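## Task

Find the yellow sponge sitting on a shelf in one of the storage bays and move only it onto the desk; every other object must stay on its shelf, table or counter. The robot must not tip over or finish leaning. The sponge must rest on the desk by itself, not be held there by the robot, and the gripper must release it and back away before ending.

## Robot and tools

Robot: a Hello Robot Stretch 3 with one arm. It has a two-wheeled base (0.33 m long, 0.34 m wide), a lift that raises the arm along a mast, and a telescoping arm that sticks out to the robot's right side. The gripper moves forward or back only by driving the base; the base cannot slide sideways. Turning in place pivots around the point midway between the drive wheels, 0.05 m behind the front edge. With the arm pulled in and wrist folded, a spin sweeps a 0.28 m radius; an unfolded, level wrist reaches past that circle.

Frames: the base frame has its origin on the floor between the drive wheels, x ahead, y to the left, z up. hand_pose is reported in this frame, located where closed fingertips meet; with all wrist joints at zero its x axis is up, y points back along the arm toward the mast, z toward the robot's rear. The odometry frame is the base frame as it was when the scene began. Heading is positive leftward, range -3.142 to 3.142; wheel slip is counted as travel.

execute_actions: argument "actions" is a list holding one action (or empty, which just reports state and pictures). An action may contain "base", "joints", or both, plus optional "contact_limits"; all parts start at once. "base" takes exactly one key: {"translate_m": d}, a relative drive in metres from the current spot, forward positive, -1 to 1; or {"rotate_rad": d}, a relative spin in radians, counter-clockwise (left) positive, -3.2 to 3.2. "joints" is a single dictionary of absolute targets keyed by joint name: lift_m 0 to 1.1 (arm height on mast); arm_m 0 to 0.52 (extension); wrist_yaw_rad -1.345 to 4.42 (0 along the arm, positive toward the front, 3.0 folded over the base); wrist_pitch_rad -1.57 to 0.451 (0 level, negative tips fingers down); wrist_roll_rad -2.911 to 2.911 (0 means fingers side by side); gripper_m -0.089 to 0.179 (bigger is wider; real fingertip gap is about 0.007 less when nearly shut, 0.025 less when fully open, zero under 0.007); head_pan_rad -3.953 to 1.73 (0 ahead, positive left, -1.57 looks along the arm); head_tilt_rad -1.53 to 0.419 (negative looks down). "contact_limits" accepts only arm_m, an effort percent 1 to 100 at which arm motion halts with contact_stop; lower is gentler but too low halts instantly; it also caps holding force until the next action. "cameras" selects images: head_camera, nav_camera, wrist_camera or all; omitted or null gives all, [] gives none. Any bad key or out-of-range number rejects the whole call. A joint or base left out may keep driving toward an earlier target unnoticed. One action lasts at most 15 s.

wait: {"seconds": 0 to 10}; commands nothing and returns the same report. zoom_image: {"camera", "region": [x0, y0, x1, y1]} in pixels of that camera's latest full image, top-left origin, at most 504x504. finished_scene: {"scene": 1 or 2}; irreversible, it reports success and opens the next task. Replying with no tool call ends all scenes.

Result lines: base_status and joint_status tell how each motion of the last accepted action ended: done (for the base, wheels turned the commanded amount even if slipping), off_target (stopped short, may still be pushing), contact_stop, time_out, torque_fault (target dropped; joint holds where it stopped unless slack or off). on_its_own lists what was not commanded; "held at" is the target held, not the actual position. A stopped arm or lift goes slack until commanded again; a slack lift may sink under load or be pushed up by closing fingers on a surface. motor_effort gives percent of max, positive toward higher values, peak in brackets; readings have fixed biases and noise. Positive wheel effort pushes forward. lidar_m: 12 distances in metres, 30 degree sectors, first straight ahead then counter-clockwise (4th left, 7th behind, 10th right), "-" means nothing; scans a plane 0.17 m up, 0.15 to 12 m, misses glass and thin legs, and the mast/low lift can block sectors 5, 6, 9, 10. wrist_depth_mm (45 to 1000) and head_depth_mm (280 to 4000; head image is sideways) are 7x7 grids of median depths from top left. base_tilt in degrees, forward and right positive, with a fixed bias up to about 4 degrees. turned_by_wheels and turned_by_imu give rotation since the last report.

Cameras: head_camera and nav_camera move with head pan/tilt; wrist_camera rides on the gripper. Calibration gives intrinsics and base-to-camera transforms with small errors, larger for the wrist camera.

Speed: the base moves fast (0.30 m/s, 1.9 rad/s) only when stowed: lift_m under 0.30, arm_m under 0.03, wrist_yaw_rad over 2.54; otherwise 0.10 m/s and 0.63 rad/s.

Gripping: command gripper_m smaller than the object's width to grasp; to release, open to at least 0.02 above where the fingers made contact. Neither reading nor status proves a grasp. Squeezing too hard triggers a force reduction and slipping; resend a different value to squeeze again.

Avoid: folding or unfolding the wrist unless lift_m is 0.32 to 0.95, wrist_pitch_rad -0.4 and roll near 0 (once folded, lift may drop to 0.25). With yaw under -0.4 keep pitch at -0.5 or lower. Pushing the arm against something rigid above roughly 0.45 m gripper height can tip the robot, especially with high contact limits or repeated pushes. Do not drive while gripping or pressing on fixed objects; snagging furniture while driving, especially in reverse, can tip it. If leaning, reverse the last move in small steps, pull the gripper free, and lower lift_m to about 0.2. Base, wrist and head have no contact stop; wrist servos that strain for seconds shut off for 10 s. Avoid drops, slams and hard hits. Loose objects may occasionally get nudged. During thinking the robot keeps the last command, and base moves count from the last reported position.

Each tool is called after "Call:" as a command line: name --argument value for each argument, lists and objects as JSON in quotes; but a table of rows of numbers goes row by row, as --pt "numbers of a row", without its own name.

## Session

Call:
execute_actions --actions '[{"joints":{"head_tilt_rad":-0.5,"head_pan_rad":-1.5}}]' --cameras '["nav_camera"]'

Call:
execute_actions --actions '[{"joints":{"head_pan_rad":1.2}}]' --cameras '["nav_camera"]'

Scene clock: 1.27 s.
base_odometry: x=+0.000 y=+0.000 heading=+0.000 (m, m, rad; odometry frame)
turned_by_wheels: +0.000 (rad since the last result)
turned_by_imu: +0.000 (rad since the last result)
base_tilt: forward=+0.0 right=+0.0 (deg)
lidar_m: 1.17 1.05 1.07 1.01 0.93 0.94 0.95 1.77 0.95 1.05 2.18 1.78
head_depth_mm: 844 910 983 1066 1172 1310 1236 / 940 1018 1114 1220 1362 1450 1240 / 1998 2170 2406 2412 1757 1502 1246 / 1869 2032 2275 2436 1909 1505 1248 / 1749 1912 2089 2304 1910 1518 1254 / 1724 1965 2339 2465 1920 1520 1258 / 3313 3591 3761 2619 1934 1529 1268
base_status: not commanded
joint_positions: lift_m=+0.471 arm_m=-0.001 wrist_yaw_rad=+2.916 wrist_pitch_rad=-0.517 wrist_roll_rad=-0.017 gripper_m=+0.037 head_pan_rad=-1.493 head_tilt_rad=-0.493
joint_status: all done
motor_effort: left_wheel=+0(0) right_wheel=+0(0) lift_m=+42(43) arm_m=+0(0) wrist_yaw_rad=+1(1) wrist_pitch_rad=+5(5) wrist_roll_rad=+1(1) gripper_m=+0(1) head_pan_rad=-3(50) head_tilt_rad=-3(27) (%)
hand_pose: x=+0.0259 y=+0.0613 z=+0.4625 quat_wxyz=(+0.256, +0.694, +0.105, +0.665) (m; base frame)
wrist_depth_mm: 670 875 - - - 888 754 / 729 - - - - 949 816 / 798 - - - - - 861 / 781 849 887 913 915 934 885 / 716 727 771 747 761 768 786 / 637 633 - 659 670 676 655 / 552 572 - 566 579 577 601
pictures: nav_camera (sideways: a quarter turn counterclockwise sets it upright)
camera_calibration (this result's frames):
nav_camera: T_world_to_cam=[[0.0667612, -0.505307, 0.860353, -1.08186], [-0.993856, -0.109967, 0.0125345, 0.0416994], [0.0882764, -0.855904, -0.509544, 0.617666], [0, 0, 0, 1]] pos_world=[0.0591442, -0.0134231, 1.24499]
Images, in order (width x height): nav_camera 672x504.

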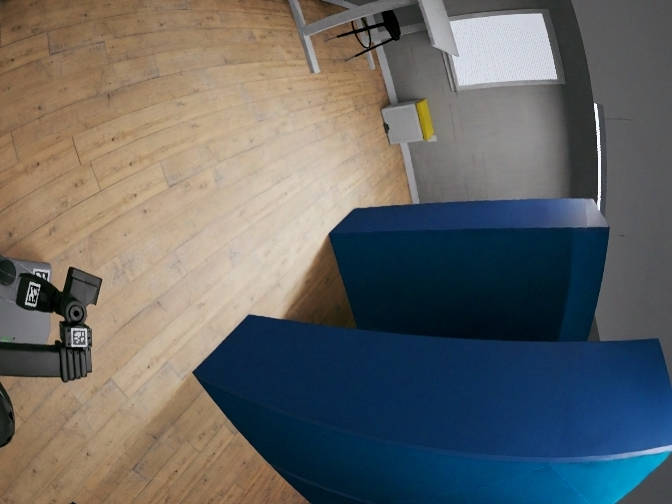

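Scene clock: 3.03 s.
base_odometry: x=+0.000 y=+0.000 heading=+0.000 (m, m, rad; odometry frame)
turned_by_wheels: +0.000 (rad since the last result)
turned_by_imu: +0.000 (rad since the last result)
base_tilt: forward=+0.1 right=+0.0 (deg)
lidar_m: 1.16 1.05 1.07 1.01 0.93 0.94 0.95 1.77 0.95 1.05 2.18 1.78
head_depth_mm: 849 923 1010 1118 1256 1387 1235 / 890 972 1070 1197 1343 1444 1242 / 938 1030 1139 1276 1459 1500 1247 / 987 1095 1219 1377 1589 1502 1250 / 1050 1163 1320 1513 1721 1522 1250 / 1124 1219 1344 1438 1557 1521 1256 / 1043 1099 1169 1239 1331 1400 1258
base_status: not commanded
joint_positions: lift_m=+0.471 arm_m=-0.001 wrist_yaw_rad=+2.916 wrist_pitch_rad=-0.517 wrist_roll_rad=-0.017 gripper_m=+0.037 head_pan_rad=+1.193 head_tilt_rad=-0.494
joint_status: all done
motor_effort: left_wheel=+0(0) right_wheel=+0(0) lift_m=+43(43) arm_m=+0(0) wrist_yaw_rad=+0(1) wrist_pitch_rad=+5(5) wrist_roll_rad=+1(1) gripper_m=+0(1) head_pan_rad=+4(51) head_tilt_rad=-3(3) (%)
hand_pose: x=+0.0259 y=+0.0613 z=+0.4625 quat_wxyz=(+0.256, +0.694, +0.105, +0.665) (m; base frame)
wrist_depth_mm: 674 909 - - - 872 759 / 735 - - - - 960 812 / 802 - - - - - 852 / 799 847 898 907 913 945 877 / 725 732 788 770 787 779 777 / 645 643 - 653 656 664 676 / 559 575 - 574 571 589 603
pictures: nav_camera (sideways: a quarter turn counterclockwise sets it upright)
camera_calibration (this result's frames):
nav_camera: T_world_to_cam=[[0.162665, 0.48321, 0.86026, -1.08232], [0.94071, -0.338979, 0.0125286, 0.0299061], [0.297664, 0.807218, -0.509701, 0.616593], [0, 0, 0, 1]] pos_world=[-0.0356148, 0.035403, 1.24498]
Images, in order (width x height): nav_camera 672x504.

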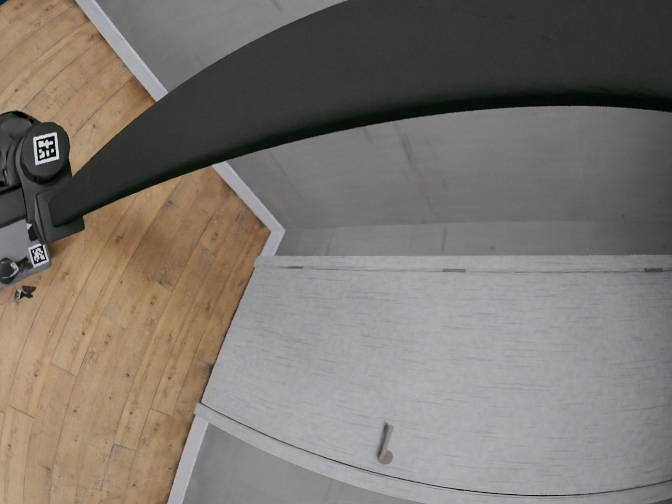

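Call:
execute_actions --actions '[{"base":{"rotate_rad":-0.85},"joints":{"head_pan_rad":-1.9,"lift_m":0.27}}]' --cameras '["nav_camera"]'

Call:
execute_actions --actions '[{"base":{"translate_m":0.7},"joints":{"head_pan_rad":-1.6,"head_tilt_rad":-0.4}}]' --cameras '["nav_camera"]'

Scene clock: 14.00 s.
base_odometry: x=+0.000 y=+0.000 heading=-0.850 (m, m, rad; odometry frame)
turned_by_wheels: -0.850 (rad since the last result)
turned_by_imu: -0.835 (rad since the last result)
base_tilt: forward=+0.1 right=+0.0 (deg)
lidar_m: 2.32 1.43 1.10 1.06 1.12 0.95 0.93 0.98 0.95 1.42 0.95 2.02
head_depth_mm: 761 846 948 1080 1255 1419 1235 / 1543 1415 970 1083 1219 1376 1237 / 1532 1626 1843 1570 1777 1497 1242 / 1502 1652 1861 2122 1907 1507 1246 / 2276 2497 2768 2565 1901 1509 1254 / 2257 2432 2707 2579 1922 1521 1255 / 2164 2387 2611 2599 1926 1533 1260
base_status: done
joint_positions: lift_m=+0.270 arm_m=-0.001 wrist_yaw_rad=+2.916 wrist_pitch_rad=-0.518 wrist_roll_rad=-0.017 gripper_m=+0.037 head_pan_rad=-1.893 head_tilt_rad=-0.494
joint_status: all done
motor_effort: left_wheel=+4(10) right_wheel=-3(7) lift_m=+36(36) arm_m=+0(0) wrist_yaw_rad=-2(0) wrist_pitch_rad=+6(6) wrist_roll_rad=+1(1) gripper_m=+1(1) head_pan_rad=-5(51) head_tilt_rad=-3(3) (%)
hand_pose: x=+0.0259 y=+0.0612 z=+0.2610 quat_wxyz=(+0.256, +0.693, +0.106, +0.665) (m; base frame)
wrist_depth_mm: 925 975 958 - - - - / 879 - 919 949 - - - / 710 - 719 724 760 784 810 / 577 550 583 592 612 622 640 / 482 505 - 522 521 515 525 / - - - - 441 447 452 / - - - - 383 389 389
pictures: nav_camera (sideways: a quarter turn counterclockwise sets it upright)
camera_calibration (this result's frames):
nav_camera: T_world_to_cam=[[-0.135588, -0.491956, 0.859997, -1.08016], [-0.958162, 0.285951, 0.012512, 0.0415109], [-0.252073, -0.822321, -0.510145, 0.620525], [0, 0, 0, 1]] pos_world=[0.0497347, -0.0329922, 1.24498]
Images, in order (width x height): nav_camera 672x504.

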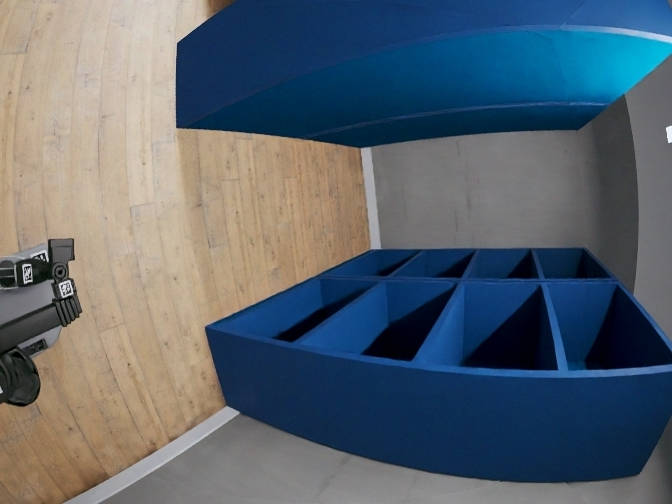

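Scene clock: 18.03 s.
base_odometry: x=+0.462 y=-0.526 heading=-0.850 (m, m, rad; odometry frame)
turned_by_wheels: +0.000 (rad since the last result)
turned_by_imu: +0.005 (rad since the last result)
base_tilt: forward=+0.1 right=+0.0 (deg)
lidar_m: 2.00 1.36 1.05 1.03 1.09 1.55 1.63 1.46 0.90 0.88 1.50 1.44
head_depth_mm: 725 2473 2716 2931 2061 1596 1299 / 711 772 843 930 1049 1214 1275 / 713 775 844 929 1035 1170 1276 / 713 771 847 930 1038 1172 1286 / 715 775 846 933 1039 1193 1288 / 714 784 2668 2896 2135 1634 1326 / 2321 2519 2745 2865 2163 1647 1331
base_status: done
joint_positions: lift_m=+0.270 arm_m=-0.001 wrist_yaw_rad=+2.916 wrist_pitch_rad=-0.518 wrist_roll_rad=-0.017 gripper_m=+0.037 head_pan_rad=-1.607 head_tilt_rad=-0.409
joint_status: all done
motor_effort: left_wheel=+3(16) right_wheel=-3(6) lift_m=+36(37) arm_m=+0(1) wrist_yaw_rad=-1(1) wrist_pitch_rad=+6(6) wrist_roll_rad=+1(1) gripper_m=+0(1) head_pan_rad=+3(28) head_tilt_rad=+5(15) (%)
hand_pose: x=+0.0259 y=+0.0612 z=+0.2610 quat_wxyz=(+0.256, +0.693, +0.106, +0.665) (m; base frame)
wrist_depth_mm: 913 918 936 979 - - - / 896 - 935 977 - - - / 696 - 718 753 746 766 783 / 564 570 584 596 594 622 628 / 486 496 - 518 524 514 523 / - - - - 438 439 445 / - - - - 384 385 398
pictures: nav_camera (sideways: a quarter turn counterclockwise sets it upright)
camera_calibration (this result's frames):
nav_camera: T_world_to_cam=[[0.0113919, -0.435043, 0.900337, -1.13368], [-0.99987, 0.00529752, 0.0152111, 0.03825], [-0.011387, -0.900394, -0.434927, 0.521183], [0, 0, 0, 1]] pos_world=[0.0570945, -0.0241308, 1.24678]
Images, in order (width x height): nav_camera 672x504.

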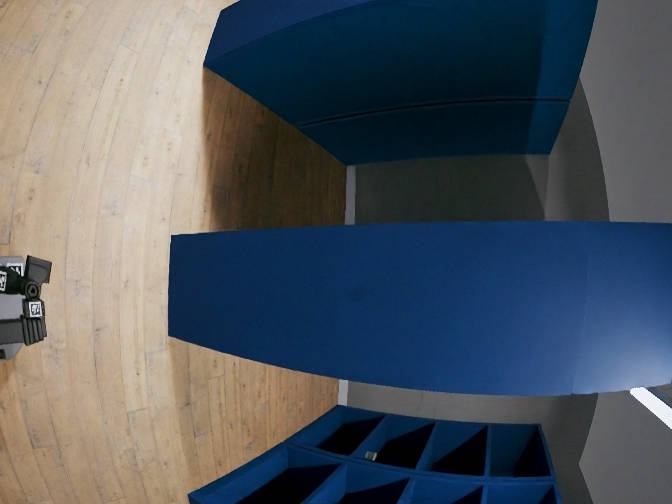

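Call:
execute_actions --actions '[{"base":{"translate_m":0.66}}]' --cameras '[]'

Call:
execute_actions --actions '[{"base":{"rotate_rad":-1.6},"joints":{"head_pan_rad":-0.3,"head_tilt_rad":-0.9}}]' --cameras '["nav_camera"]'

Scene clock: 26.57 s.
base_odometry: x=+0.898 y=-1.021 heading=-0.850 (m, m, rad; odometry frame)
turned_by_wheels: +0.000 (rad since the last result)
turned_by_imu: +0.006 (rad since the last result)
base_tilt: forward=+0.0 right=+0.0 (deg)
lidar_m: 1.78 1.02 1.00 0.98 1.04 1.51 2.29 1.22 1.03 1.43 1.04 2.11
head_depth_mm: 1488 1631 1783 1809 1860 1549 1302 / 2320 2467 2695 2509 2051 1607 1306 / 2360 2597 2840 3021 2093 1611 1310 / 2376 2571 2825 2978 2103 1622 1322 / 2377 2584 2787 2835 2125 1636 1323 / 1924 1883 1846 1801 1763 1588 1325 / 1292 1281 1266 1244 1229 1292 1332
base_status: done
joint_positions: lift_m=+0.270 arm_m=-0.001 wrist_yaw_rad=+2.916 wrist_pitch_rad=-0.518 wrist_roll_rad=-0.017 gripper_m=+0.037 head_pan_rad=-1.607 head_tilt_rad=-0.409
joint_status: not commanded
motor_effort: left_wheel=+3(18) right_wheel=-2(6) lift_m=+37(37) arm_m=+0(0) wrist_yaw_rad=+0(0) wrist_pitch_rad=+6(6) wrist_roll_rad=+1(1) gripper_m=+1(0) head_pan_rad=+3(4) head_tilt_rad=+4(5) (%)
hand_pose: x=+0.0259 y=+0.0612 z=+0.2610 quat_wxyz=(+0.256, +0.693, +0.106, +0.665) (m; base frame)
wrist_depth_mm: 844 877 875 943 - - - / 872 - 950 954 - - - / 682 - 729 749 748 792 752 / 565 562 578 592 607 617 625 / 477 498 - 529 527 512 532 / - - - - 437 442 448 / - - - - 381 388 389
pictures: none
No camera images: the call's "cameras" was empty. Leave "cameras" out to get every camera's image.

Scene clock: 28.83 s.
base_odometry: x=+0.898 y=-1.021 heading=-2.450 (m, m, rad; odometry frame)
turned_by_wheels: -1.600 (rad since the last result)
turned_by_imu: -1.568 (rad since the last result)
base_tilt: forward=+0.1 right=+0.0 (deg)
lidar_m: 1.53 1.04 2.12 1.55 1.31 1.00 0.98 1.03 1.47 2.28 1.25 1.03
head_depth_mm: 931 1122 1411 1596 1390 1223 1091 / 900 1078 1334 1558 1389 1225 1117 / 1650 1341 1678 1568 1390 1226 1111 / 1637 1990 1851 1603 1390 1228 1098 / 2481 2306 1896 1616 1387 1230 1098 / 2501 2326 1897 1611 1397 1225 1100 / 2428 2322 1904 1614 1399 1233 1104
base_status: done
joint_positions: lift_m=+0.270 arm_m=-0.001 wrist_yaw_rad=+2.916 wrist_pitch_rad=-0.518 wrist_roll_rad=-0.017 gripper_m=+0.037 head_pan_rad=-0.307 head_tilt_rad=-0.889
joint_status: all done
motor_effort: left_wheel=+4(18) right_wheel=-3(9) lift_m=+36(37) arm_m=-1(0) wrist_yaw_rad=+0(1) wrist_pitch_rad=+6(6) wrist_roll_rad=+1(1) gripper_m=+0(1) head_pan_rad=+3(49) head_tilt_rad=-5(32) (%)
hand_pose: x=+0.0259 y=+0.0611 z=+0.2610 quat_wxyz=(+0.256, +0.693, +0.106, +0.665) (m; base frame)
wrist_depth_mm: 757 - - - - - 884 / 824 - 924 981 - - 852 / 691 - 731 727 735 766 786 / 575 550 594 592 608 627 620 / 483 496 - 518 513 512 529 / - - - - 434 440 444 / - - - - 382 391 388
pictures: nav_camera (sideways: a quarter turn counterclockwise sets it upright)
camera_calibration (this result's frames):
nav_camera: T_world_to_cam=[[0.771936, -0.216296, 0.597772, -0.743931], [-0.269214, -0.96308, -0.000826848, 0.0546771], [0.575881, -0.16029, -0.801666, 0.99466], [0, 0, 0, 1]] pos_world=[0.0161806, 0.0511837, 1.24213]
Images, in order (width x height): nav_camera 672x504.

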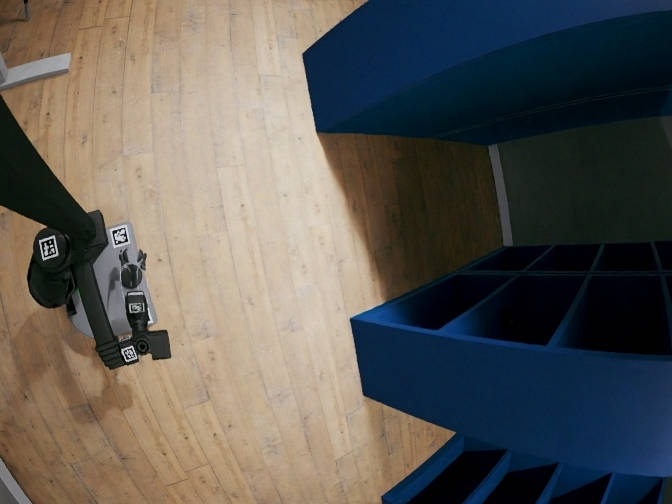

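Call:
execute_actions --actions '[{"base":{"translate_m":1.0},"joints":{"head_pan_rad":-0.9,"head_tilt_rad":-0.8}}]' --cameras '["nav_camera"]'

Scene clock: 40.07 s.
base_odometry: x=+0.128 y=-1.660 heading=-2.449 (m, m, rad; odometry frame)
turned_by_wheels: +0.000 (rad since the last result)
turned_by_imu: +0.008 (rad since the last result)
base_tilt: forward=+0.1 right=+0.0 (deg)
lidar_m: 1.31 0.55 0.42 0.42 1.97 1.74 1.98 2.09 2.40 0.50 1.01 0.95
head_depth_mm: 810 608 1104 991 865 1180 1109 / 852 611 1158 1002 1283 1207 1113 / 857 639 1223 1000 1337 1253 1130 / 865 673 1230 1058 1397 1261 1110 / 866 1043 1181 1422 1428 1265 1115 / 821 951 1098 1413 1468 1267 1116 / 783 929 1332 1697 1468 1273 1117
base_status: done
joint_positions: lift_m=+0.270 arm_m=-0.001 wrist_yaw_rad=+2.916 wrist_pitch_rad=-0.518 wrist_roll_rad=-0.017 gripper_m=+0.037 head_pan_rad=-0.893 head_tilt_rad=-0.803
joint_status: all done
motor_effort: left_wheel=+3(18) right_wheel=-3(7) lift_m=+37(36) arm_m=+0(0) wrist_yaw_rad=+0(0) wrist_pitch_rad=+6(6) wrist_roll_rad=+1(1) gripper_m=+0(0) head_pan_rad=-4(40) head_tilt_rad=+2(12) (%)
hand_pose: x=+0.0259 y=+0.0611 z=+0.2610 quat_wxyz=(+0.256, +0.693, +0.106, +0.665) (m; base frame)
wrist_depth_mm: - - 421 424 442 461 480 / 896 - 481 473 497 518 542 / 681 - 534 530 555 590 629 / 573 565 581 578 601 623 625 / 487 496 - 522 510 508 525 / - - - - 440 444 450 / - - - - 384 393 389
pictures: nav_camera (sideways: a quarter turn counterclockwise sets it upright)
camera_calibration (this result's frames):
nav_camera: T_world_to_cam=[[0.489394, -0.564863, 0.664397, -0.829017], [-0.757034, -0.653372, 0.00214089, 0.0537891], [0.432889, -0.504019, -0.747376, 0.924941], [0, 0, 0, 1]] pos_world=[0.046039, 0.0330514, 1.24196]
Images, in order (width x height): nav_camera 672x504.

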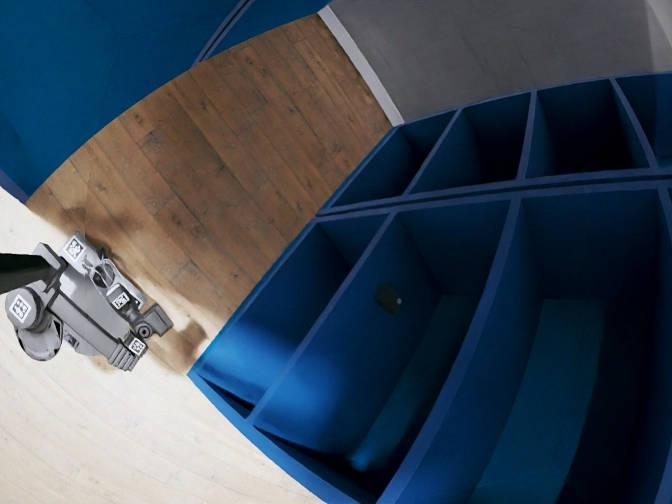

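Call:
execute_actions --actions '[{"base":{"translate_m":0.85},"joints":{"head_pan_rad":-1.5,"head_tilt_rad":-0.7}}]' --cameras '["nav_camera"]'

Scene clock: 48.10 s.
base_odometry: x=-0.526 y=-2.202 heading=-2.449 (m, m, rad; odometry frame)
turned_by_wheels: +0.000 (rad since the last result)
turned_by_imu: +0.007 (rad since the last result)
base_tilt: forward=+0.0 right=+0.0 (deg)
lidar_m: 0.95 0.48 0.37 0.36 0.38 0.55 2.83 1.05 1.03 0.55 1.07 0.97
head_depth_mm: 820 770 602 1094 924 1230 1134 / 445 532 592 1100 957 1228 1134 / 469 528 611 741 908 1232 1140 / 834 744 618 1079 936 1238 1142 / 859 792 644 1118 991 1268 1146 / 863 798 649 1118 993 1275 1151 / 874 804 653 1126 1003 1281 1148
base_status: done
joint_positions: lift_m=+0.270 arm_m=-0.001 wrist_yaw_rad=+2.916 wrist_pitch_rad=-0.518 wrist_roll_rad=-0.017 gripper_m=+0.037 head_pan_rad=-1.493 head_tilt_rad=-0.705
joint_status: all done
motor_effort: left_wheel=+2(17) right_wheel=-2(6) lift_m=+37(36) arm_m=-1(1) wrist_yaw_rad=+0(1) wrist_pitch_rad=+6(6) wrist_roll_rad=+1(1) gripper_m=+1(0) head_pan_rad=-4(42) head_tilt_rad=+3(13) (%)
hand_pose: x=+0.0259 y=+0.0611 z=+0.2610 quat_wxyz=(+0.256, +0.693, +0.106, +0.665) (m; base frame)
wrist_depth_mm: - 351 359 377 392 403 420 / 369 - 399 421 433 451 480 / 414 - 455 478 486 516 543 / 465 482 503 547 566 586 610 / 477 497 - 520 509 520 527 / - - - - 439 441 448 / - - - - 382 389 391
pictures: nav_camera (sideways: a quarter turn counterclockwise sets it upright)
camera_calibration (this result's frames):
nav_camera: T_world_to_cam=[[0.0797533, -0.674069, 0.73435, -0.917679], [-0.99374, -0.111579, 0.00550457, 0.0508534], [0.0782275, -0.730193, -0.678748, 0.837849], [0, 0, 0, 1]] pos_world=[0.0581802, -0.00111333, 1.24231]
Images, in order (width x height): nav_camera 672x504.

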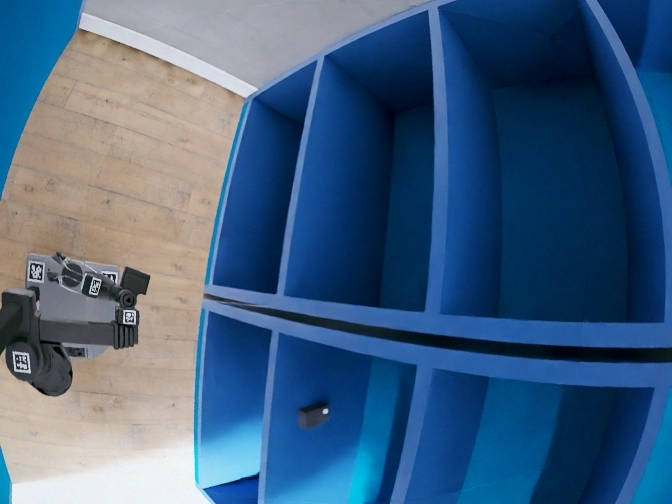

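Call:
execute_actions --actions '[{"base":{"translate_m":-1.0}}]' --cameras '[]'

Call:
execute_actions --actions '[{"base":{"translate_m":-0.85}}]' --cameras '[]'

Call:
execute_actions --actions '[{"base":{"rotate_rad":1.6},"joints":{"head_pan_rad":-1.2,"head_tilt_rad":-0.4}}]' --cameras '[]'

Call:
execute_actions --actions '[{"base":{"translate_m":1.0},"joints":{"head_pan_rad":-1.8}}]' --cameras '["nav_camera"]'

Scene clock: 59.43 s.
base_odometry: x=+0.243 y=-1.564 heading=-2.449 (m, m, rad; odometry frame)
turned_by_wheels: +0.000 (rad since the last result)
turned_by_imu: -0.005 (rad since the last result)
base_tilt: forward=+0.0 right=+0.0 (deg)
lidar_m: 1.35 0.57 0.43 0.43 1.82 1.60 1.83 1.93 2.39 0.50 1.00 1.08
head_depth_mm: 1953 2218 2406 1890 1531 1314 1136 / 1980 2260 2436 1878 1550 1313 1138 / 1954 2230 2340 1897 1553 1314 1136 / 535 589 650 729 862 1241 1141 / 402 479 556 1084 916 1241 1146 / 806 798 593 1124 941 1246 1149 / 813 805 596 1125 946 1248 1153
base_status: done
joint_positions: lift_m=+0.270 arm_m=-0.001 wrist_yaw_rad=+2.916 wrist_pitch_rad=-0.518 wrist_roll_rad=-0.017 gripper_m=+0.037 head_pan_rad=-1.493 head_tilt_rad=-0.705
joint_status: not commanded
motor_effort: left_wheel=+4(11) right_wheel=-2(9) lift_m=+37(36) arm_m=+0(1) wrist_yaw_rad=-1(1) wrist_pitch_rad=+6(6) wrist_roll_rad=+1(1) gripper_m=+0(0) head_pan_rad=-4(4) head_tilt_rad=+3(3) (%)
hand_pose: x=+0.0259 y=+0.0611 z=+0.2610 quat_wxyz=(+0.256, +0.693, +0.106, +0.665) (m; base frame)
wrist_depth_mm: - - - 458 448 477 497 / 894 - 956 508 500 524 555 / 698 - 723 591 566 603 634 / 567 562 585 587 614 603 629 / 481 508 - 520 510 519 529 / - - - - 440 443 449 / - - - - 381 388 389
pictures: none
No camera images: the call's "cameras" was empty. Leave "cameras" out to get every camera's image.

Scene clock: 63.97 s.
base_odometry: x=+0.898 y=-1.021 heading=-2.449 (m, m, rad; odometry frame)
turned_by_wheels: +0.000 (rad since the last result)
turned_by_imu: -0.005 (rad since the last result)
base_tilt: forward=+0.1 right=+0.0 (deg)
lidar_m: 1.53 1.04 2.12 2.08 1.32 1.00 0.98 1.04 1.48 2.29 1.25 1.03
head_depth_mm: 1913 2184 2346 1876 1540 1305 1133 / 1939 2189 2399 1883 1546 1311 1136 / 1951 2222 2407 1898 1555 1313 1138 / 1974 2254 2461 1907 1559 1323 1141 / 1992 2277 2453 1909 1554 1325 1145 / 2007 2293 2471 1920 1570 1326 1149 / 1959 2041 2255 1915 1576 1328 1152
base_status: done
joint_positions: lift_m=+0.270 arm_m=-0.001 wrist_yaw_rad=+2.916 wrist_pitch_rad=-0.518 wrist_roll_rad=-0.017 gripper_m=+0.037 head_pan_rad=-1.493 head_tilt_rad=-0.705
joint_status: not commanded
motor_effort: left_wheel=+4(11) right_wheel=-3(10) lift_m=+36(37) arm_m=-1(0) wrist_yaw_rad=+0(0) wrist_pitch_rad=+6(6) wrist_roll_rad=+1(1) gripper_m=+1(1) head_pan_rad=-6(3) head_tilt_rad=+3(3) (%)
hand_pose: x=+0.0259 y=+0.0611 z=+0.2610 quat_wxyz=(+0.256, +0.693, +0.106, +0.665) (m; base frame)
wrist_depth_mm: 743 - - - - - 873 / 817 - 948 969 - - 894 / 711 - 723 737 761 758 786 / 567 568 586 596 602 612 629 / 479 501 - 524 522 515 523 / - - - - 438 444 443 / - - - - 383 390 394
pictures: none
No camera images: the call's "cameras" was empty. Leave "cameras" out to get every camera's image.

Scene clock: 66.23 s.
base_odometry: x=+0.898 y=-1.021 heading=-0.849 (m, m, rad; odometry frame)
turned_by_wheels: +1.600 (rad since the last result)
turned_by_imu: +1.570 (rad since the last result)
base_tilt: forward=+0.0 right=+0.0 (deg)
lidar_m: 1.54 1.02 1.00 0.98 1.04 1.51 2.28 1.23 1.03 1.43 1.04 2.11
head_depth_mm: 2292 2452 2690 2809 2074 1586 1304 / 1775 2017 2302 2578 2081 1609 1306 / 1244 1358 1496 1668 1845 1607 1313 / 960 1024 1108 1196 1321 1472 1312 / 870 947 1041 1160 1309 1482 1317 / 908 996 1104 1237 1408 1558 1333 / 953 1051 1172 2611 2062 1645 1328
base_status: done
joint_positions: lift_m=+0.270 arm_m=-0.001 wrist_yaw_rad=+2.916 wrist_pitch_rad=-0.518 wrist_roll_rad=-0.017 gripper_m=+0.037 head_pan_rad=-1.207 head_tilt_rad=-0.408
joint_status: all done
motor_effort: left_wheel=-3(14) right_wheel=+3(12) lift_m=+37(37) arm_m=+0(1) wrist_yaw_rad=+0(0) wrist_pitch_rad=+6(6) wrist_roll_rad=+1(1) gripper_m=+0(0) head_pan_rad=+4(27) head_tilt_rad=+4(24) (%)
hand_pose: x=+0.0259 y=+0.0611 z=+0.2610 quat_wxyz=(+0.256, +0.693, +0.106, +0.665) (m; base frame)
wrist_depth_mm: 891 888 901 950 973 - - / 890 - 921 958 - - - / 703 - 712 744 756 785 764 / 571 565 597 600 615 615 624 / 480 499 - 509 518 509 525 / - - - - 442 440 448 / - - - - 383 386 395
pictures: none
No camera images: the call's "cameras" was empty. Leave "cameras" out to get every camera's image.

Scene clock: 71.27 s.
base_odometry: x=+1.558 y=-1.772 heading=-0.849 (m, m, rad; odometry frame)
turned_by_wheels: +0.001 (rad since the last result)
turned_by_imu: +0.118 (rad since the last result)
base_tilt: forward=-0.1 right=+0.0 (deg)
lidar_m: 0.73 0.62 0.46 0.91 1.02 1.65 2.83 1.62 0.99 0.99 2.00 1.27
head_depth_mm: 848 2633 2936 2785 2070 1604 1306 / 823 895 977 1074 1195 1372 1308 / 819 890 968 1069 1187 1335 1315 / 816 882 964 1063 1180 1325 1321 / 811 878 969 1086 1907 1585 1329 / 2389 2618 2843 2972 2146 1653 1333 / 2399 2596 2852 2965 2174 1651 1338
base_status: translate_m off_target (by the wheels' count: +0.9999 of +1.0000)
joint_positions: lift_m=+0.270 arm_m=-0.001 wrist_yaw_rad=+2.916 wrist_pitch_rad=-0.520 wrist_roll_rad=-0.017 gripper_m=+0.037 head_pan_rad=-1.796 head_tilt_rad=-0.403
joint_status: all done
on_its_own: left_wheel is at rest, and its effort (+43) is outside its rest range (-18 to +18)
motor_effort: left_wheel=+43(100) right_wheel=+3(23) lift_m=+43(48) arm_m=-1(1) wrist_yaw_rad=+1(4) wrist_pitch_rad=+6(7) wrist_roll_rad=+0(0) gripper_m=-1(1) head_pan_rad=-2(40) head_tilt_rad=+2(4) (%)
hand_pose: x=+0.0258 y=+0.0610 z=+0.2606 quat_wxyz=(+0.257, +0.694, +0.106, +0.665) (m; base frame)
wrist_depth_mm: 879 875 872 837 872 884 648 / 907 - 926 871 929 930 924 / 695 - 723 702 745 757 765 / 567 563 589 569 612 613 639 / 480 505 - 479 520 521 530 / - - - - 438 440 450 / - - - - 384 386 392
pictures: nav_camera (sideways: a quarter turn counterclockwise sets it upright)
camera_calibration (this result's frames):
nav_camera: T_world_to_cam=[[-0.0695583, -0.424708, 0.902654, -1.1362], [-0.981009, 0.19335, 0.015377, 0.0379188], [-0.181059, -0.884442, -0.430092, 0.515927], [0, 0, 0, 1]] pos_world=[0.0515795, -0.0335795, 1.24691]
Images, in order (width x height): nav_camera 672x504.

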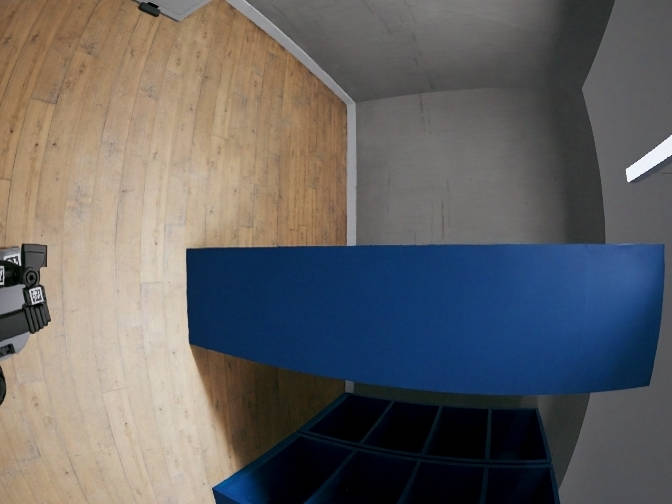

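Call:
execute_actions --actions '[{"base":{"translate_m":-0.15}}]' --cameras '[]'

Call:
execute_actions --actions '[{"base":{"rotate_rad":-1.05},"joints":{"head_pan_rad":-0.5,"head_tilt_rad":-0.8}}]' --cameras '["nav_camera"]'

Scene clock: 80.20 s.
base_odometry: x=+1.459 y=-1.659 heading=-0.849 (m, m, rad; odometry frame)
turned_by_wheels: +0.000 (rad since the last result)
turned_by_imu: +0.000 (rad since the last result)
base_tilt: forward=+0.1 right=-0.1 (deg)
lidar_m: 0.88 0.74 0.52 0.94 1.05 1.70 2.68 1.49 0.97 0.96 2.18 1.41
head_depth_mm: 2474 2652 2854 2944 2068 1601 1301 / 2428 2636 2927 3024 2098 1611 1308 / 794 861 942 1035 1150 1322 1319 / 789 855 936 1028 1142 1279 1322 / 787 851 926 1016 1130 1272 1325 / 780 847 923 1013 1159 1544 1333 / 778 871 2771 2987 2167 1652 1341
base_status: done
joint_positions: lift_m=+0.270 arm_m=-0.001 wrist_yaw_rad=+2.916 wrist_pitch_rad=-0.520 wrist_roll_rad=-0.017 gripper_m=+0.037 head_pan_rad=-1.796 head_tilt_rad=-0.403
joint_status: not commanded
motor_effort: left_wheel=+1(32) right_wheel=+0(11) lift_m=+43(43) arm_m=-1(0) wrist_yaw_rad=+0(1) wrist_pitch_rad=+6(6) wrist_roll_rad=+1(0) gripper_m=+1(0) head_pan_rad=-2(2) head_tilt_rad=+2(2) (%)
hand_pose: x=+0.0258 y=+0.0610 z=+0.2606 quat_wxyz=(+0.257, +0.694, +0.106, +0.665) (m; base frame)
wrist_depth_mm: 944 888 926 910 871 926 896 / 865 - 923 921 836 948 934 / 701 - 715 737 690 776 764 / 574 564 591 600 565 611 626 / 482 498 - 511 488 522 525 / - - - - 414 432 450 / - - - - 383 389 391
pictures: none
No camera images: the call's "cameras" was empty. Leave "cameras" out to get every camera's image.

Scene clock: 82.07 s.
base_odometry: x=+1.459 y=-1.659 heading=-1.898 (m, m, rad; odometry frame)
turned_by_wheels: -1.049 (rad since the last result)
turned_by_imu: -1.000 (rad since the last result)
base_tilt: forward=+0.0 right=+0.0 (deg)
lidar_m: 2.13 1.42 0.88 0.75 0.94 0.94 1.07 1.77 2.68 1.49 0.97 0.97
head_depth_mm: 787 904 1059 1636 1455 1260 1111 / 804 925 1090 1329 1461 1264 1112 / 822 948 1120 1379 1460 1261 1111 / 835 988 1181 1531 1473 1268 1117 / 2611 2793 2158 1752 1476 1272 1117 / 2663 2802 2159 1748 1475 1273 1121 / 2734 2798 2168 1756 1482 1282 1124
base_status: done
joint_positions: lift_m=+0.270 arm_m=-0.001 wrist_yaw_rad=+2.916 wrist_pitch_rad=-0.520 wrist_roll_rad=-0.017 gripper_m=+0.037 head_pan_rad=-0.504 head_tilt_rad=-0.793
joint_status: all done
on_its_own: left_wheel is at rest, and its effort (+25) is outside its rest range (-18 to +18)
motor_effort: left_wheel=+25(31) right_wheel=-4(12) lift_m=+43(43) arm_m=+0(1) wrist_yaw_rad=-1(1) wrist_pitch_rad=+6(6) wrist_roll_rad=+1(0) gripper_m=+0(1) head_pan_rad=+2(51) head_tilt_rad=-3(32) (%)
hand_pose: x=+0.0258 y=+0.0610 z=+0.2606 quat_wxyz=(+0.257, +0.694, +0.106, +0.665) (m; base frame)
wrist_depth_mm: 711 976 - - - - - / 744 - 924 958 - - - / 662 - 715 749 746 765 781 / 571 557 555 601 598 632 624 / 476 499 - 507 518 515 520 / - - - - 439 441 446 / - - - - 376 388 392
pictures: nav_camera (sideways: a quarter turn counterclockwise sets it upright)
camera_calibration (this result's frames):
nav_camera: T_world_to_cam=[[0.66099, -0.333746, 0.672091, -0.840088], [-0.452743, -0.891638, 0.00249727, 0.0514689], [0.598428, -0.305935, -0.740465, 0.914943], [0, 0, 0, 1]] pos_world=[0.0310653, 0.0454286, 1.24197]
Images, in order (width x height): nav_camera 672x504.

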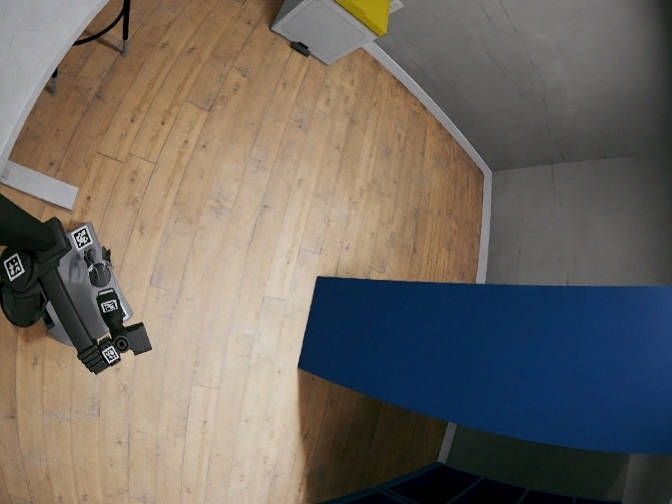

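Call:
execute_actions --actions '[{"base":{"translate_m":0.6},"joints":{"head_pan_rad":-0.9}}]' --cameras '["nav_camera"]'

Scene clock: 90.33 s.
base_odometry: x=+1.266 y=-2.227 heading=-1.898 (m, m, rad; odometry frame)
turned_by_wheels: +0.000 (rad since the last result)
turned_by_imu: +0.014 (rad since the last result)
base_tilt: forward=+0.0 right=+0.0 (deg)
lidar_m: 1.64 0.98 0.98 1.38 0.84 0.94 1.57 2.64 1.62 0.63 0.56 2.40
head_depth_mm: 462 540 648 813 1086 1261 1108 / 453 529 632 785 1044 1266 1113 / 839 655 1131 827 1047 1242 1133 / 1014 1426 1384 1678 1443 1265 1116 / 2063 2408 2150 1739 1477 1272 1121 / 2067 2371 2154 1757 1479 1275 1117 / 2039 2316 2154 1746 1478 1275 1123
base_status: done
joint_positions: lift_m=+0.270 arm_m=-0.001 wrist_yaw_rad=+2.916 wrist_pitch_rad=-0.520 wrist_roll_rad=-0.017 gripper_m=+0.037 head_pan_rad=-0.893 head_tilt_rad=-0.793
joint_status: all done
motor_effort: left_wheel=+0(37) right_wheel=+0(10) lift_m=+43(43) arm_m=+0(0) wrist_yaw_rad=-1(0) wrist_pitch_rad=+6(6) wrist_roll_rad=+1(1) gripper_m=+0(1) head_pan_rad=-5(35) head_tilt_rad=-3(3) (%)
hand_pose: x=+0.0258 y=+0.0610 z=+0.2606 quat_wxyz=(+0.257, +0.694, +0.106, +0.665) (m; base frame)
wrist_depth_mm: - - - - - 814 739 / 881 - 925 975 986 873 809 / 688 - 701 726 766 777 790 / 568 566 587 602 617 609 633 / 481 490 - 519 514 516 526 / - - - - 439 449 441 / - - - - 379 386 392
pictures: nav_camera (sideways: a quarter turn counterclockwise sets it upright)
camera_calibration (this result's frames):
nav_camera: T_world_to_cam=[[0.485242, -0.559938, 0.671572, -0.838341], [-0.757178, -0.653204, 0.00247317, 0.0533574], [0.437289, -0.5097, -0.740935, 0.916537], [0, 0, 0, 1]] pos_world=[0.046408, 0.032593, 1.24197]
Images, in order (width x height): nav_camera 672x504.

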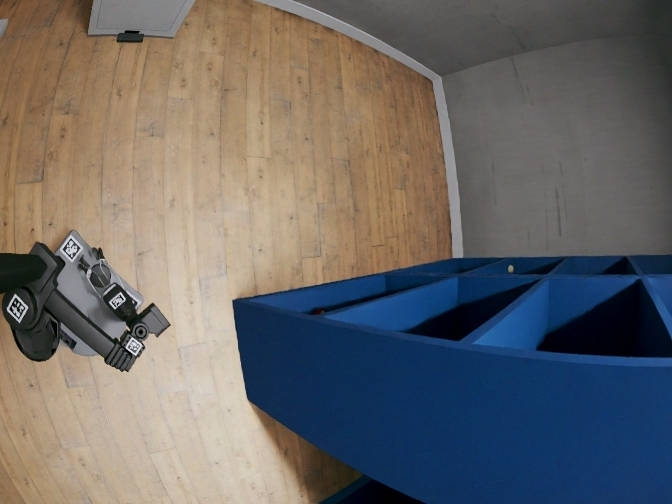

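Call:
execute_actions --actions '[{"base":{"translate_m":0.55}}]' --cameras '[]'

Call:
execute_actions --actions '[{"base":{"rotate_rad":-0.65},"joints":{"head_pan_rad":-0.6}}]' --cameras '["nav_camera"]'

Scene clock: 100.07 s.
base_odometry: x=+1.090 y=-2.748 heading=-1.898 (m, m, rad; odometry frame)
turned_by_wheels: +0.000 (rad since the last result)
turned_by_imu: +0.005 (rad since the last result)
base_tilt: forward=+0.1 right=+0.0 (deg)
lidar_m: 1.19 1.02 0.63 0.69 1.12 1.31 2.03 3.42 0.56 1.14 1.15 2.00
head_depth_mm: 1066 1137 1233 1546 1404 1251 1108 / 1791 1667 1875 1647 1463 1262 1114 / 1783 2080 2062 1737 1463 1269 1132 / 1760 2054 2135 1752 1468 1263 1113 / 1735 2013 2164 1745 1469 1273 1117 / 1712 1970 2174 1742 1482 1270 1120 / 1688 1934 2113 1758 1477 1279 1120
base_status: done
joint_positions: lift_m=+0.270 arm_m=-0.001 wrist_yaw_rad=+2.916 wrist_pitch_rad=-0.520 wrist_roll_rad=-0.017 gripper_m=+0.037 head_pan_rad=-0.893 head_tilt_rad=-0.793
joint_status: not commanded
motor_effort: left_wheel=-1(13) right_wheel=+1(8) lift_m=+43(43) arm_m=+0(0) wrist_yaw_rad=+0(0) wrist_pitch_rad=+6(6) wrist_roll_rad=+1(1) gripper_m=+0(0) head_pan_rad=-4(4) head_tilt_rad=-3(3) (%)
hand_pose: x=+0.0258 y=+0.0610 z=+0.2606 quat_wxyz=(+0.257, +0.694, +0.106, +0.665) (m; base frame)
wrist_depth_mm: - - - 671 608 840 750 / 893 - 918 735 700 899 790 / 702 - 725 750 735 769 801 / 572 568 586 603 601 620 629 / 487 492 - 523 521 518 516 / - - - - 436 443 451 / - - - - 384 389 391
pictures: none
No camera images: the call's "cameras" was empty. Leave "cameras" out to get every camera's image.

Scene clock: 101.60 s.
base_odometry: x=+1.089 y=-2.748 heading=-2.548 (m, m, rad; odometry frame)
turned_by_wheels: -0.650 (rad since the last result)
turned_by_imu: -0.637 (rad since the last result)
base_tilt: forward=+0.0 right=+0.0 (deg)
lidar_m: 2.00 1.29 1.03 0.63 0.65 1.47 1.12 1.43 2.88 0.56 1.08 1.15
head_depth_mm: 878 709 1235 998 1309 1209 1111 / 879 1326 1241 1092 1375 1254 1111 / 946 1236 1240 1587 1435 1267 1115 / 967 1169 1373 1629 1469 1266 1115 / 1825 1686 2015 1746 1478 1271 1121 / 1759 2004 2151 1748 1476 1274 1124 / 1700 1927 2100 1760 1479 1276 1120
base_status: done
joint_positions: lift_m=+0.270 arm_m=-0.001 wrist_yaw_rad=+2.916 wrist_pitch_rad=-0.520 wrist_roll_rad=-0.017 gripper_m=+0.037 head_pan_rad=-0.607 head_tilt_rad=-0.793
joint_status: all done
motor_effort: left_wheel=+4(15) right_wheel=-3(7) lift_m=+43(43) arm_m=+0(0) wrist_yaw_rad=+0(0) wrist_pitch_rad=+6(6) wrist_roll_rad=+0(0) gripper_m=+1(2) head_pan_rad=+3(30) head_tilt_rad=-3(3) (%)
hand_pose: x=+0.0258 y=+0.0610 z=+0.2606 quat_wxyz=(+0.257, +0.694, +0.106, +0.665) (m; base frame)
wrist_depth_mm: 558 573 809 984 - - - / 612 - 754 961 - - - / 659 - 699 737 745 785 790 / 560 558 583 589 604 619 629 / 484 507 - 517 527 516 527 / - - - - 443 441 445 / - - - - 386 384 388
pictures: nav_camera (sideways: a quarter turn counterclockwise sets it upright)
camera_calibration (this result's frames):
nav_camera: T_world_to_cam=[[0.62362, -0.400111, 0.671572, -0.839185], [-0.541889, -0.840446, 0.00247316, 0.0520441], [0.563431, -0.36546, -0.740935, 0.915768], [0, 0, 0, 1]] pos_world=[0.0355628, 0.0426495, 1.24197]
Images, in order (width x height): nav_camera 672x504.

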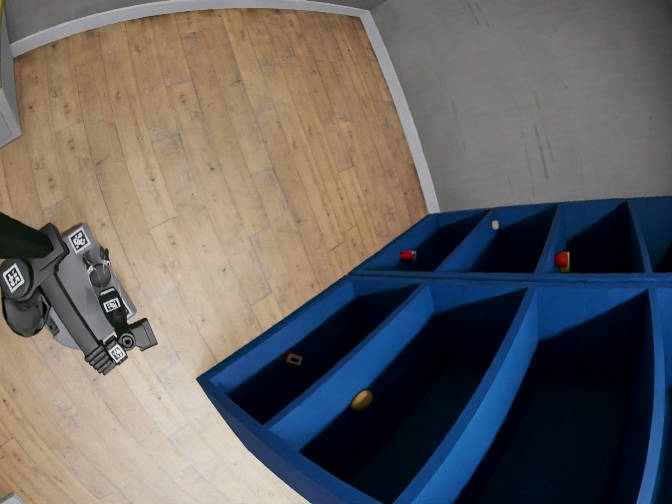

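Call:
execute_actions --actions '[{"base":{"translate_m":0.8},"joints":{"head_pan_rad":-1.3,"head_tilt_rad":-0.8}}]' --cameras '["nav_camera","head_camera"]'

Scene clock: 112.50 s.
base_odometry: x=+0.426 y=-3.196 heading=-2.548 (m, m, rad; odometry frame)
turned_by_wheels: +0.000 (rad since the last result)
turned_by_imu: +0.007 (rad since the last result)
base_tilt: forward=+0.1 right=+0.0 (deg)
lidar_m: 1.21 1.16 0.93 0.92 0.99 1.07 2.21 0.89 1.02 0.68 0.70 1.22
head_depth_mm: 856 648 1158 1006 1335 1236 1107 / 835 652 1195 1008 1376 1265 1124 / 657 676 1012 1041 1374 1269 1132 / 579 677 806 989 1331 1269 1125 / 764 725 1249 1105 1419 1276 1116 / 908 1288 1261 1531 1453 1273 1117 / 859 1355 1259 1608 1482 1271 1125
base_status: done
joint_positions: lift_m=+0.270 arm_m=-0.001 wrist_yaw_rad=+2.916 wrist_pitch_rad=-0.520 wrist_roll_rad=-0.017 gripper_m=+0.037 head_pan_rad=-1.293 head_tilt_rad=-0.793
joint_status: all done
motor_effort: left_wheel=+3(18) right_wheel=-3(7) lift_m=+43(43) arm_m=+0(1) wrist_yaw_rad=+0(0) wrist_pitch_rad=+6(6) wrist_roll_rad=+1(1) gripper_m=+0(1) head_pan_rad=-4(47) head_tilt_rad=-3(1) (%)
hand_pose: x=+0.0258 y=+0.0610 z=+0.2606 quat_wxyz=(+0.257, +0.694, +0.106, +0.665) (m; base frame)
wrist_depth_mm: 827 837 874 925 896 906 956 / 867 - 909 919 947 991 - / 695 - 713 720 749 764 768 / 577 569 586 600 606 613 631 / 472 502 - 515 518 519 529 / - - - - 444 438 446 / - - - - 378 392 393
pictures: head_camera (sideways: a quarter turn clockwise sets it upright), nav_camera (sideways: a quarter turn counterclockwise sets it upright)
camera_calibration (this result's frames):
head_camera: T_world_to_cam=[[-0.15404, 0.734181, -0.661249, 0.8841], [0.978482, 0.206328, 0.00114373, -0.00927952], [0.137274, -0.646844, -0.750166, 0.935962], [0, 0, 0, 1]] pos_world=[0.0167837, -0.0417528, 1.28675]
nav_camera: T_world_to_cam=[[0.229028, -0.704654, 0.671572, -0.836778], [-0.951715, -0.306972, 0.00247317, 0.054544], [0.204411, -0.639712, -0.740935, 0.917958], [0, 0, 0, 1]] pos_world=[0.0559155, 0.0143334, 1.24197]
Images, in order (width x height): head_camera 896x504, nav_camera 672x504.

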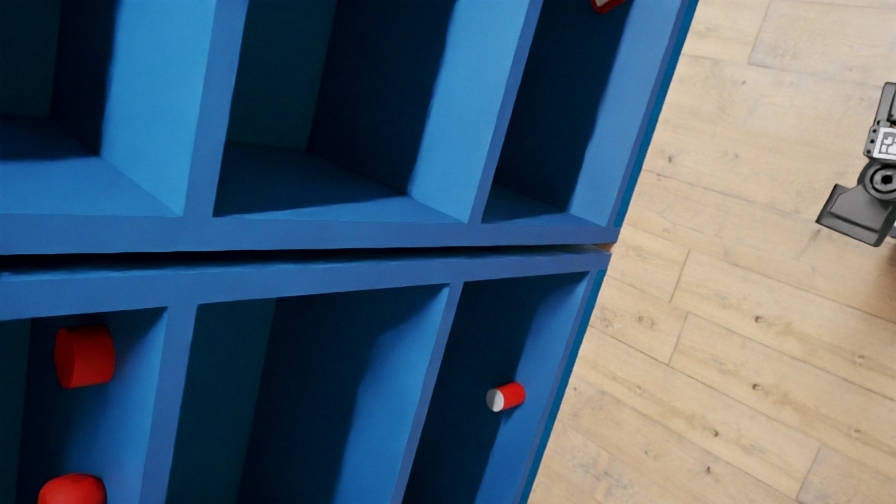

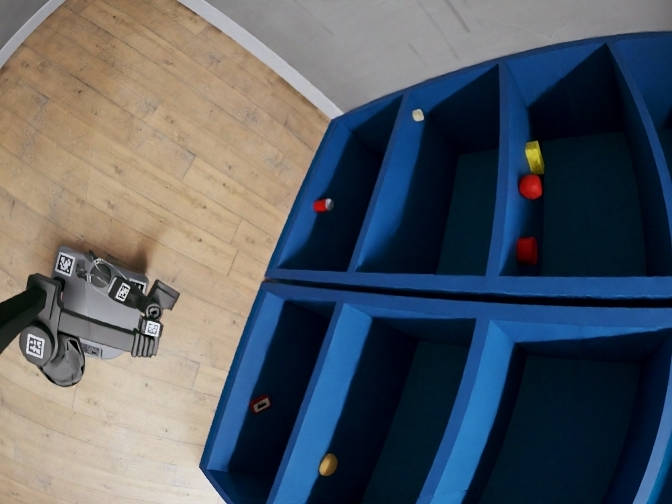

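Call:
execute_actions --actions '[{"base":{"translate_m":0.65},"joints":{"head_pan_rad":-1.57,"head_tilt_rad":-0.6,"lift_m":0.75,"wrist_pitch_rad":-0.4}}]' --cameras '[]'

Call:
execute_actions --actions '[{"joints":{"wrist_yaw_rad":0,"gripper_m":0.15}}]' --cameras '["head_camera","wrist_camera"]'

Scene clock: 127.40 s.
base_odometry: x=-0.112 y=-3.559 heading=-2.548 (m, m, rad; odometry frame)
turned_by_wheels: +0.000 (rad since the last result)
turned_by_imu: +0.006 (rad since the last result)
base_tilt: forward=+0.1 right=+0.0 (deg)
lidar_m: 0.57 0.61 0.84 0.84 0.90 1.37 2.86 1.46 0.80 1.18 0.71 0.57
head_depth_mm: 945 1009 796 1190 1079 1282 1225 / 956 1021 801 1248 1082 1304 1229 / 968 1030 781 1252 1081 1315 1212 / 980 1042 816 1261 1093 1322 1235 / 988 1056 824 1266 1460 1344 1198 / 997 1061 828 1277 1381 1354 1189 / 992 1031 1010 1129 1122 1271 1170
base_status: done
joint_positions: lift_m=+0.750 arm_m=-0.001 wrist_yaw_rad=+2.916 wrist_pitch_rad=-0.418 wrist_roll_rad=-0.017 gripper_m=+0.037 head_pan_rad=-1.563 head_tilt_rad=-0.606
joint_status: all done
motor_effort: left_wheel=+3(16) right_wheel=-2(8) lift_m=+49(51) arm_m=+0(0) wrist_yaw_rad=+0(1) wrist_pitch_rad=+7(9) wrist_roll_rad=+1(1) gripper_m=+0(1) head_pan_rad=-4(26) head_tilt_rad=+3(20) (%)
hand_pose: x=+0.0289 y=+0.0746 z=+0.7624 quat_wxyz=(+0.223, +0.698, +0.070, +0.677) (m; base frame)
wrist_depth_mm: - 768 756 787 804 797 563 / 789 - 858 864 868 826 571 / 863 - 932 962 984 813 568 / - - - - - 826 581 / - - - - - 822 565 / - - - - - 833 584 / 833 863 866 916 900 819 582
pictures: none
No camera images: the call's "cameras" was empty. Leave "cameras" out to get every camera's image.

Scene clock: 129.87 s.
base_odometry: x=-0.112 y=-3.559 heading=-2.548 (m, m, rad; odometry frame)
turned_by_wheels: +0.000 (rad since the last result)
turned_by_imu: +0.000 (rad since the last result)
base_tilt: forward=+0.0 right=-0.1 (deg)
lidar_m: 0.56 0.61 0.84 0.83 0.91 1.37 2.86 1.46 0.79 1.18 0.71 0.57
head_depth_mm: 945 1008 794 1195 1074 1283 1223 / 956 1018 800 1248 1078 1307 1228 / 968 1030 781 1252 1087 1319 - / 978 1048 812 1259 1089 1349 1172 / 987 1054 820 1270 1468 1352 1189 / 1000 1064 830 1271 1386 1356 1189 / 995 1034 1008 1133 1125 1274 1170
base_status: not commanded
joint_positions: lift_m=+0.750 arm_m=-0.001 wrist_yaw_rad=+0.002 wrist_pitch_rad=-0.418 wrist_roll_rad=-0.017 gripper_m=+0.150 head_pan_rad=-1.563 head_tilt_rad=-0.606
joint_status: all done
motor_effort: left_wheel=+3(3) right_wheel=-2(2) lift_m=+49(49) arm_m=+0(0) wrist_yaw_rad=-3(2) wrist_pitch_rad=+7(7) wrist_roll_rad=+1(0) gripper_m=+1(100) head_pan_rad=-4(4) head_tilt_rad=+3(3) (%)
hand_pose: x=-0.0211 y=-0.3685 z=+0.7624 quat_wxyz=(+0.698, +0.149, -0.685, -0.145) (m; base frame)
wrist_depth_mm: 496 670 869 844 811 770 471 / 537 689 935 925 895 743 461 / 560 665 794 815 818 711 469 / 577 651 645 615 623 601 518 / 582 721 - - - 560 571 / 590 - 929 950 953 - 960 / 595 807 883 874 843 806 837
pictures: head_camera (sideways: a quarter turn clockwise sets it upright), wrist_camera
camera_calibration (this result's frames):
head_camera: T_world_to_cam=[[0.0482462, 0.612562, -0.788949, 1.04929], [0.998071, -0.0604572, 0.014094, -0.0262607], [-0.0390642, -0.788107, -0.614297, 0.760319], [0, 0, 0, 1]] pos_world=[0.00528675, -0.0451325, 1.29527]
wrist_camera: T_world_to_cam=[[-0.997316, 0.00411068, 0.073097, -0.0828974], [-0.0578848, 0.56704, -0.821654, 0.862345], [-0.0448265, -0.82368, -0.56528, 0.297046], [0, 0, 0, 1]] pos_world=[-0.0194427, -0.243972, 0.882523]
Images, in order (width x height): head_camera 896x504, wrist_camera 644x364.

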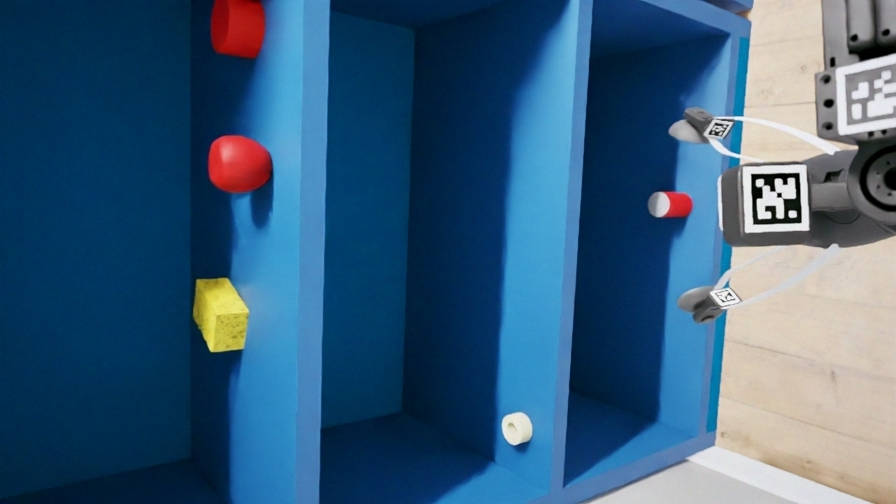

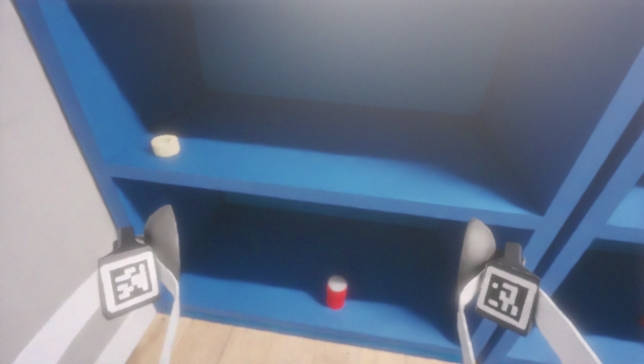

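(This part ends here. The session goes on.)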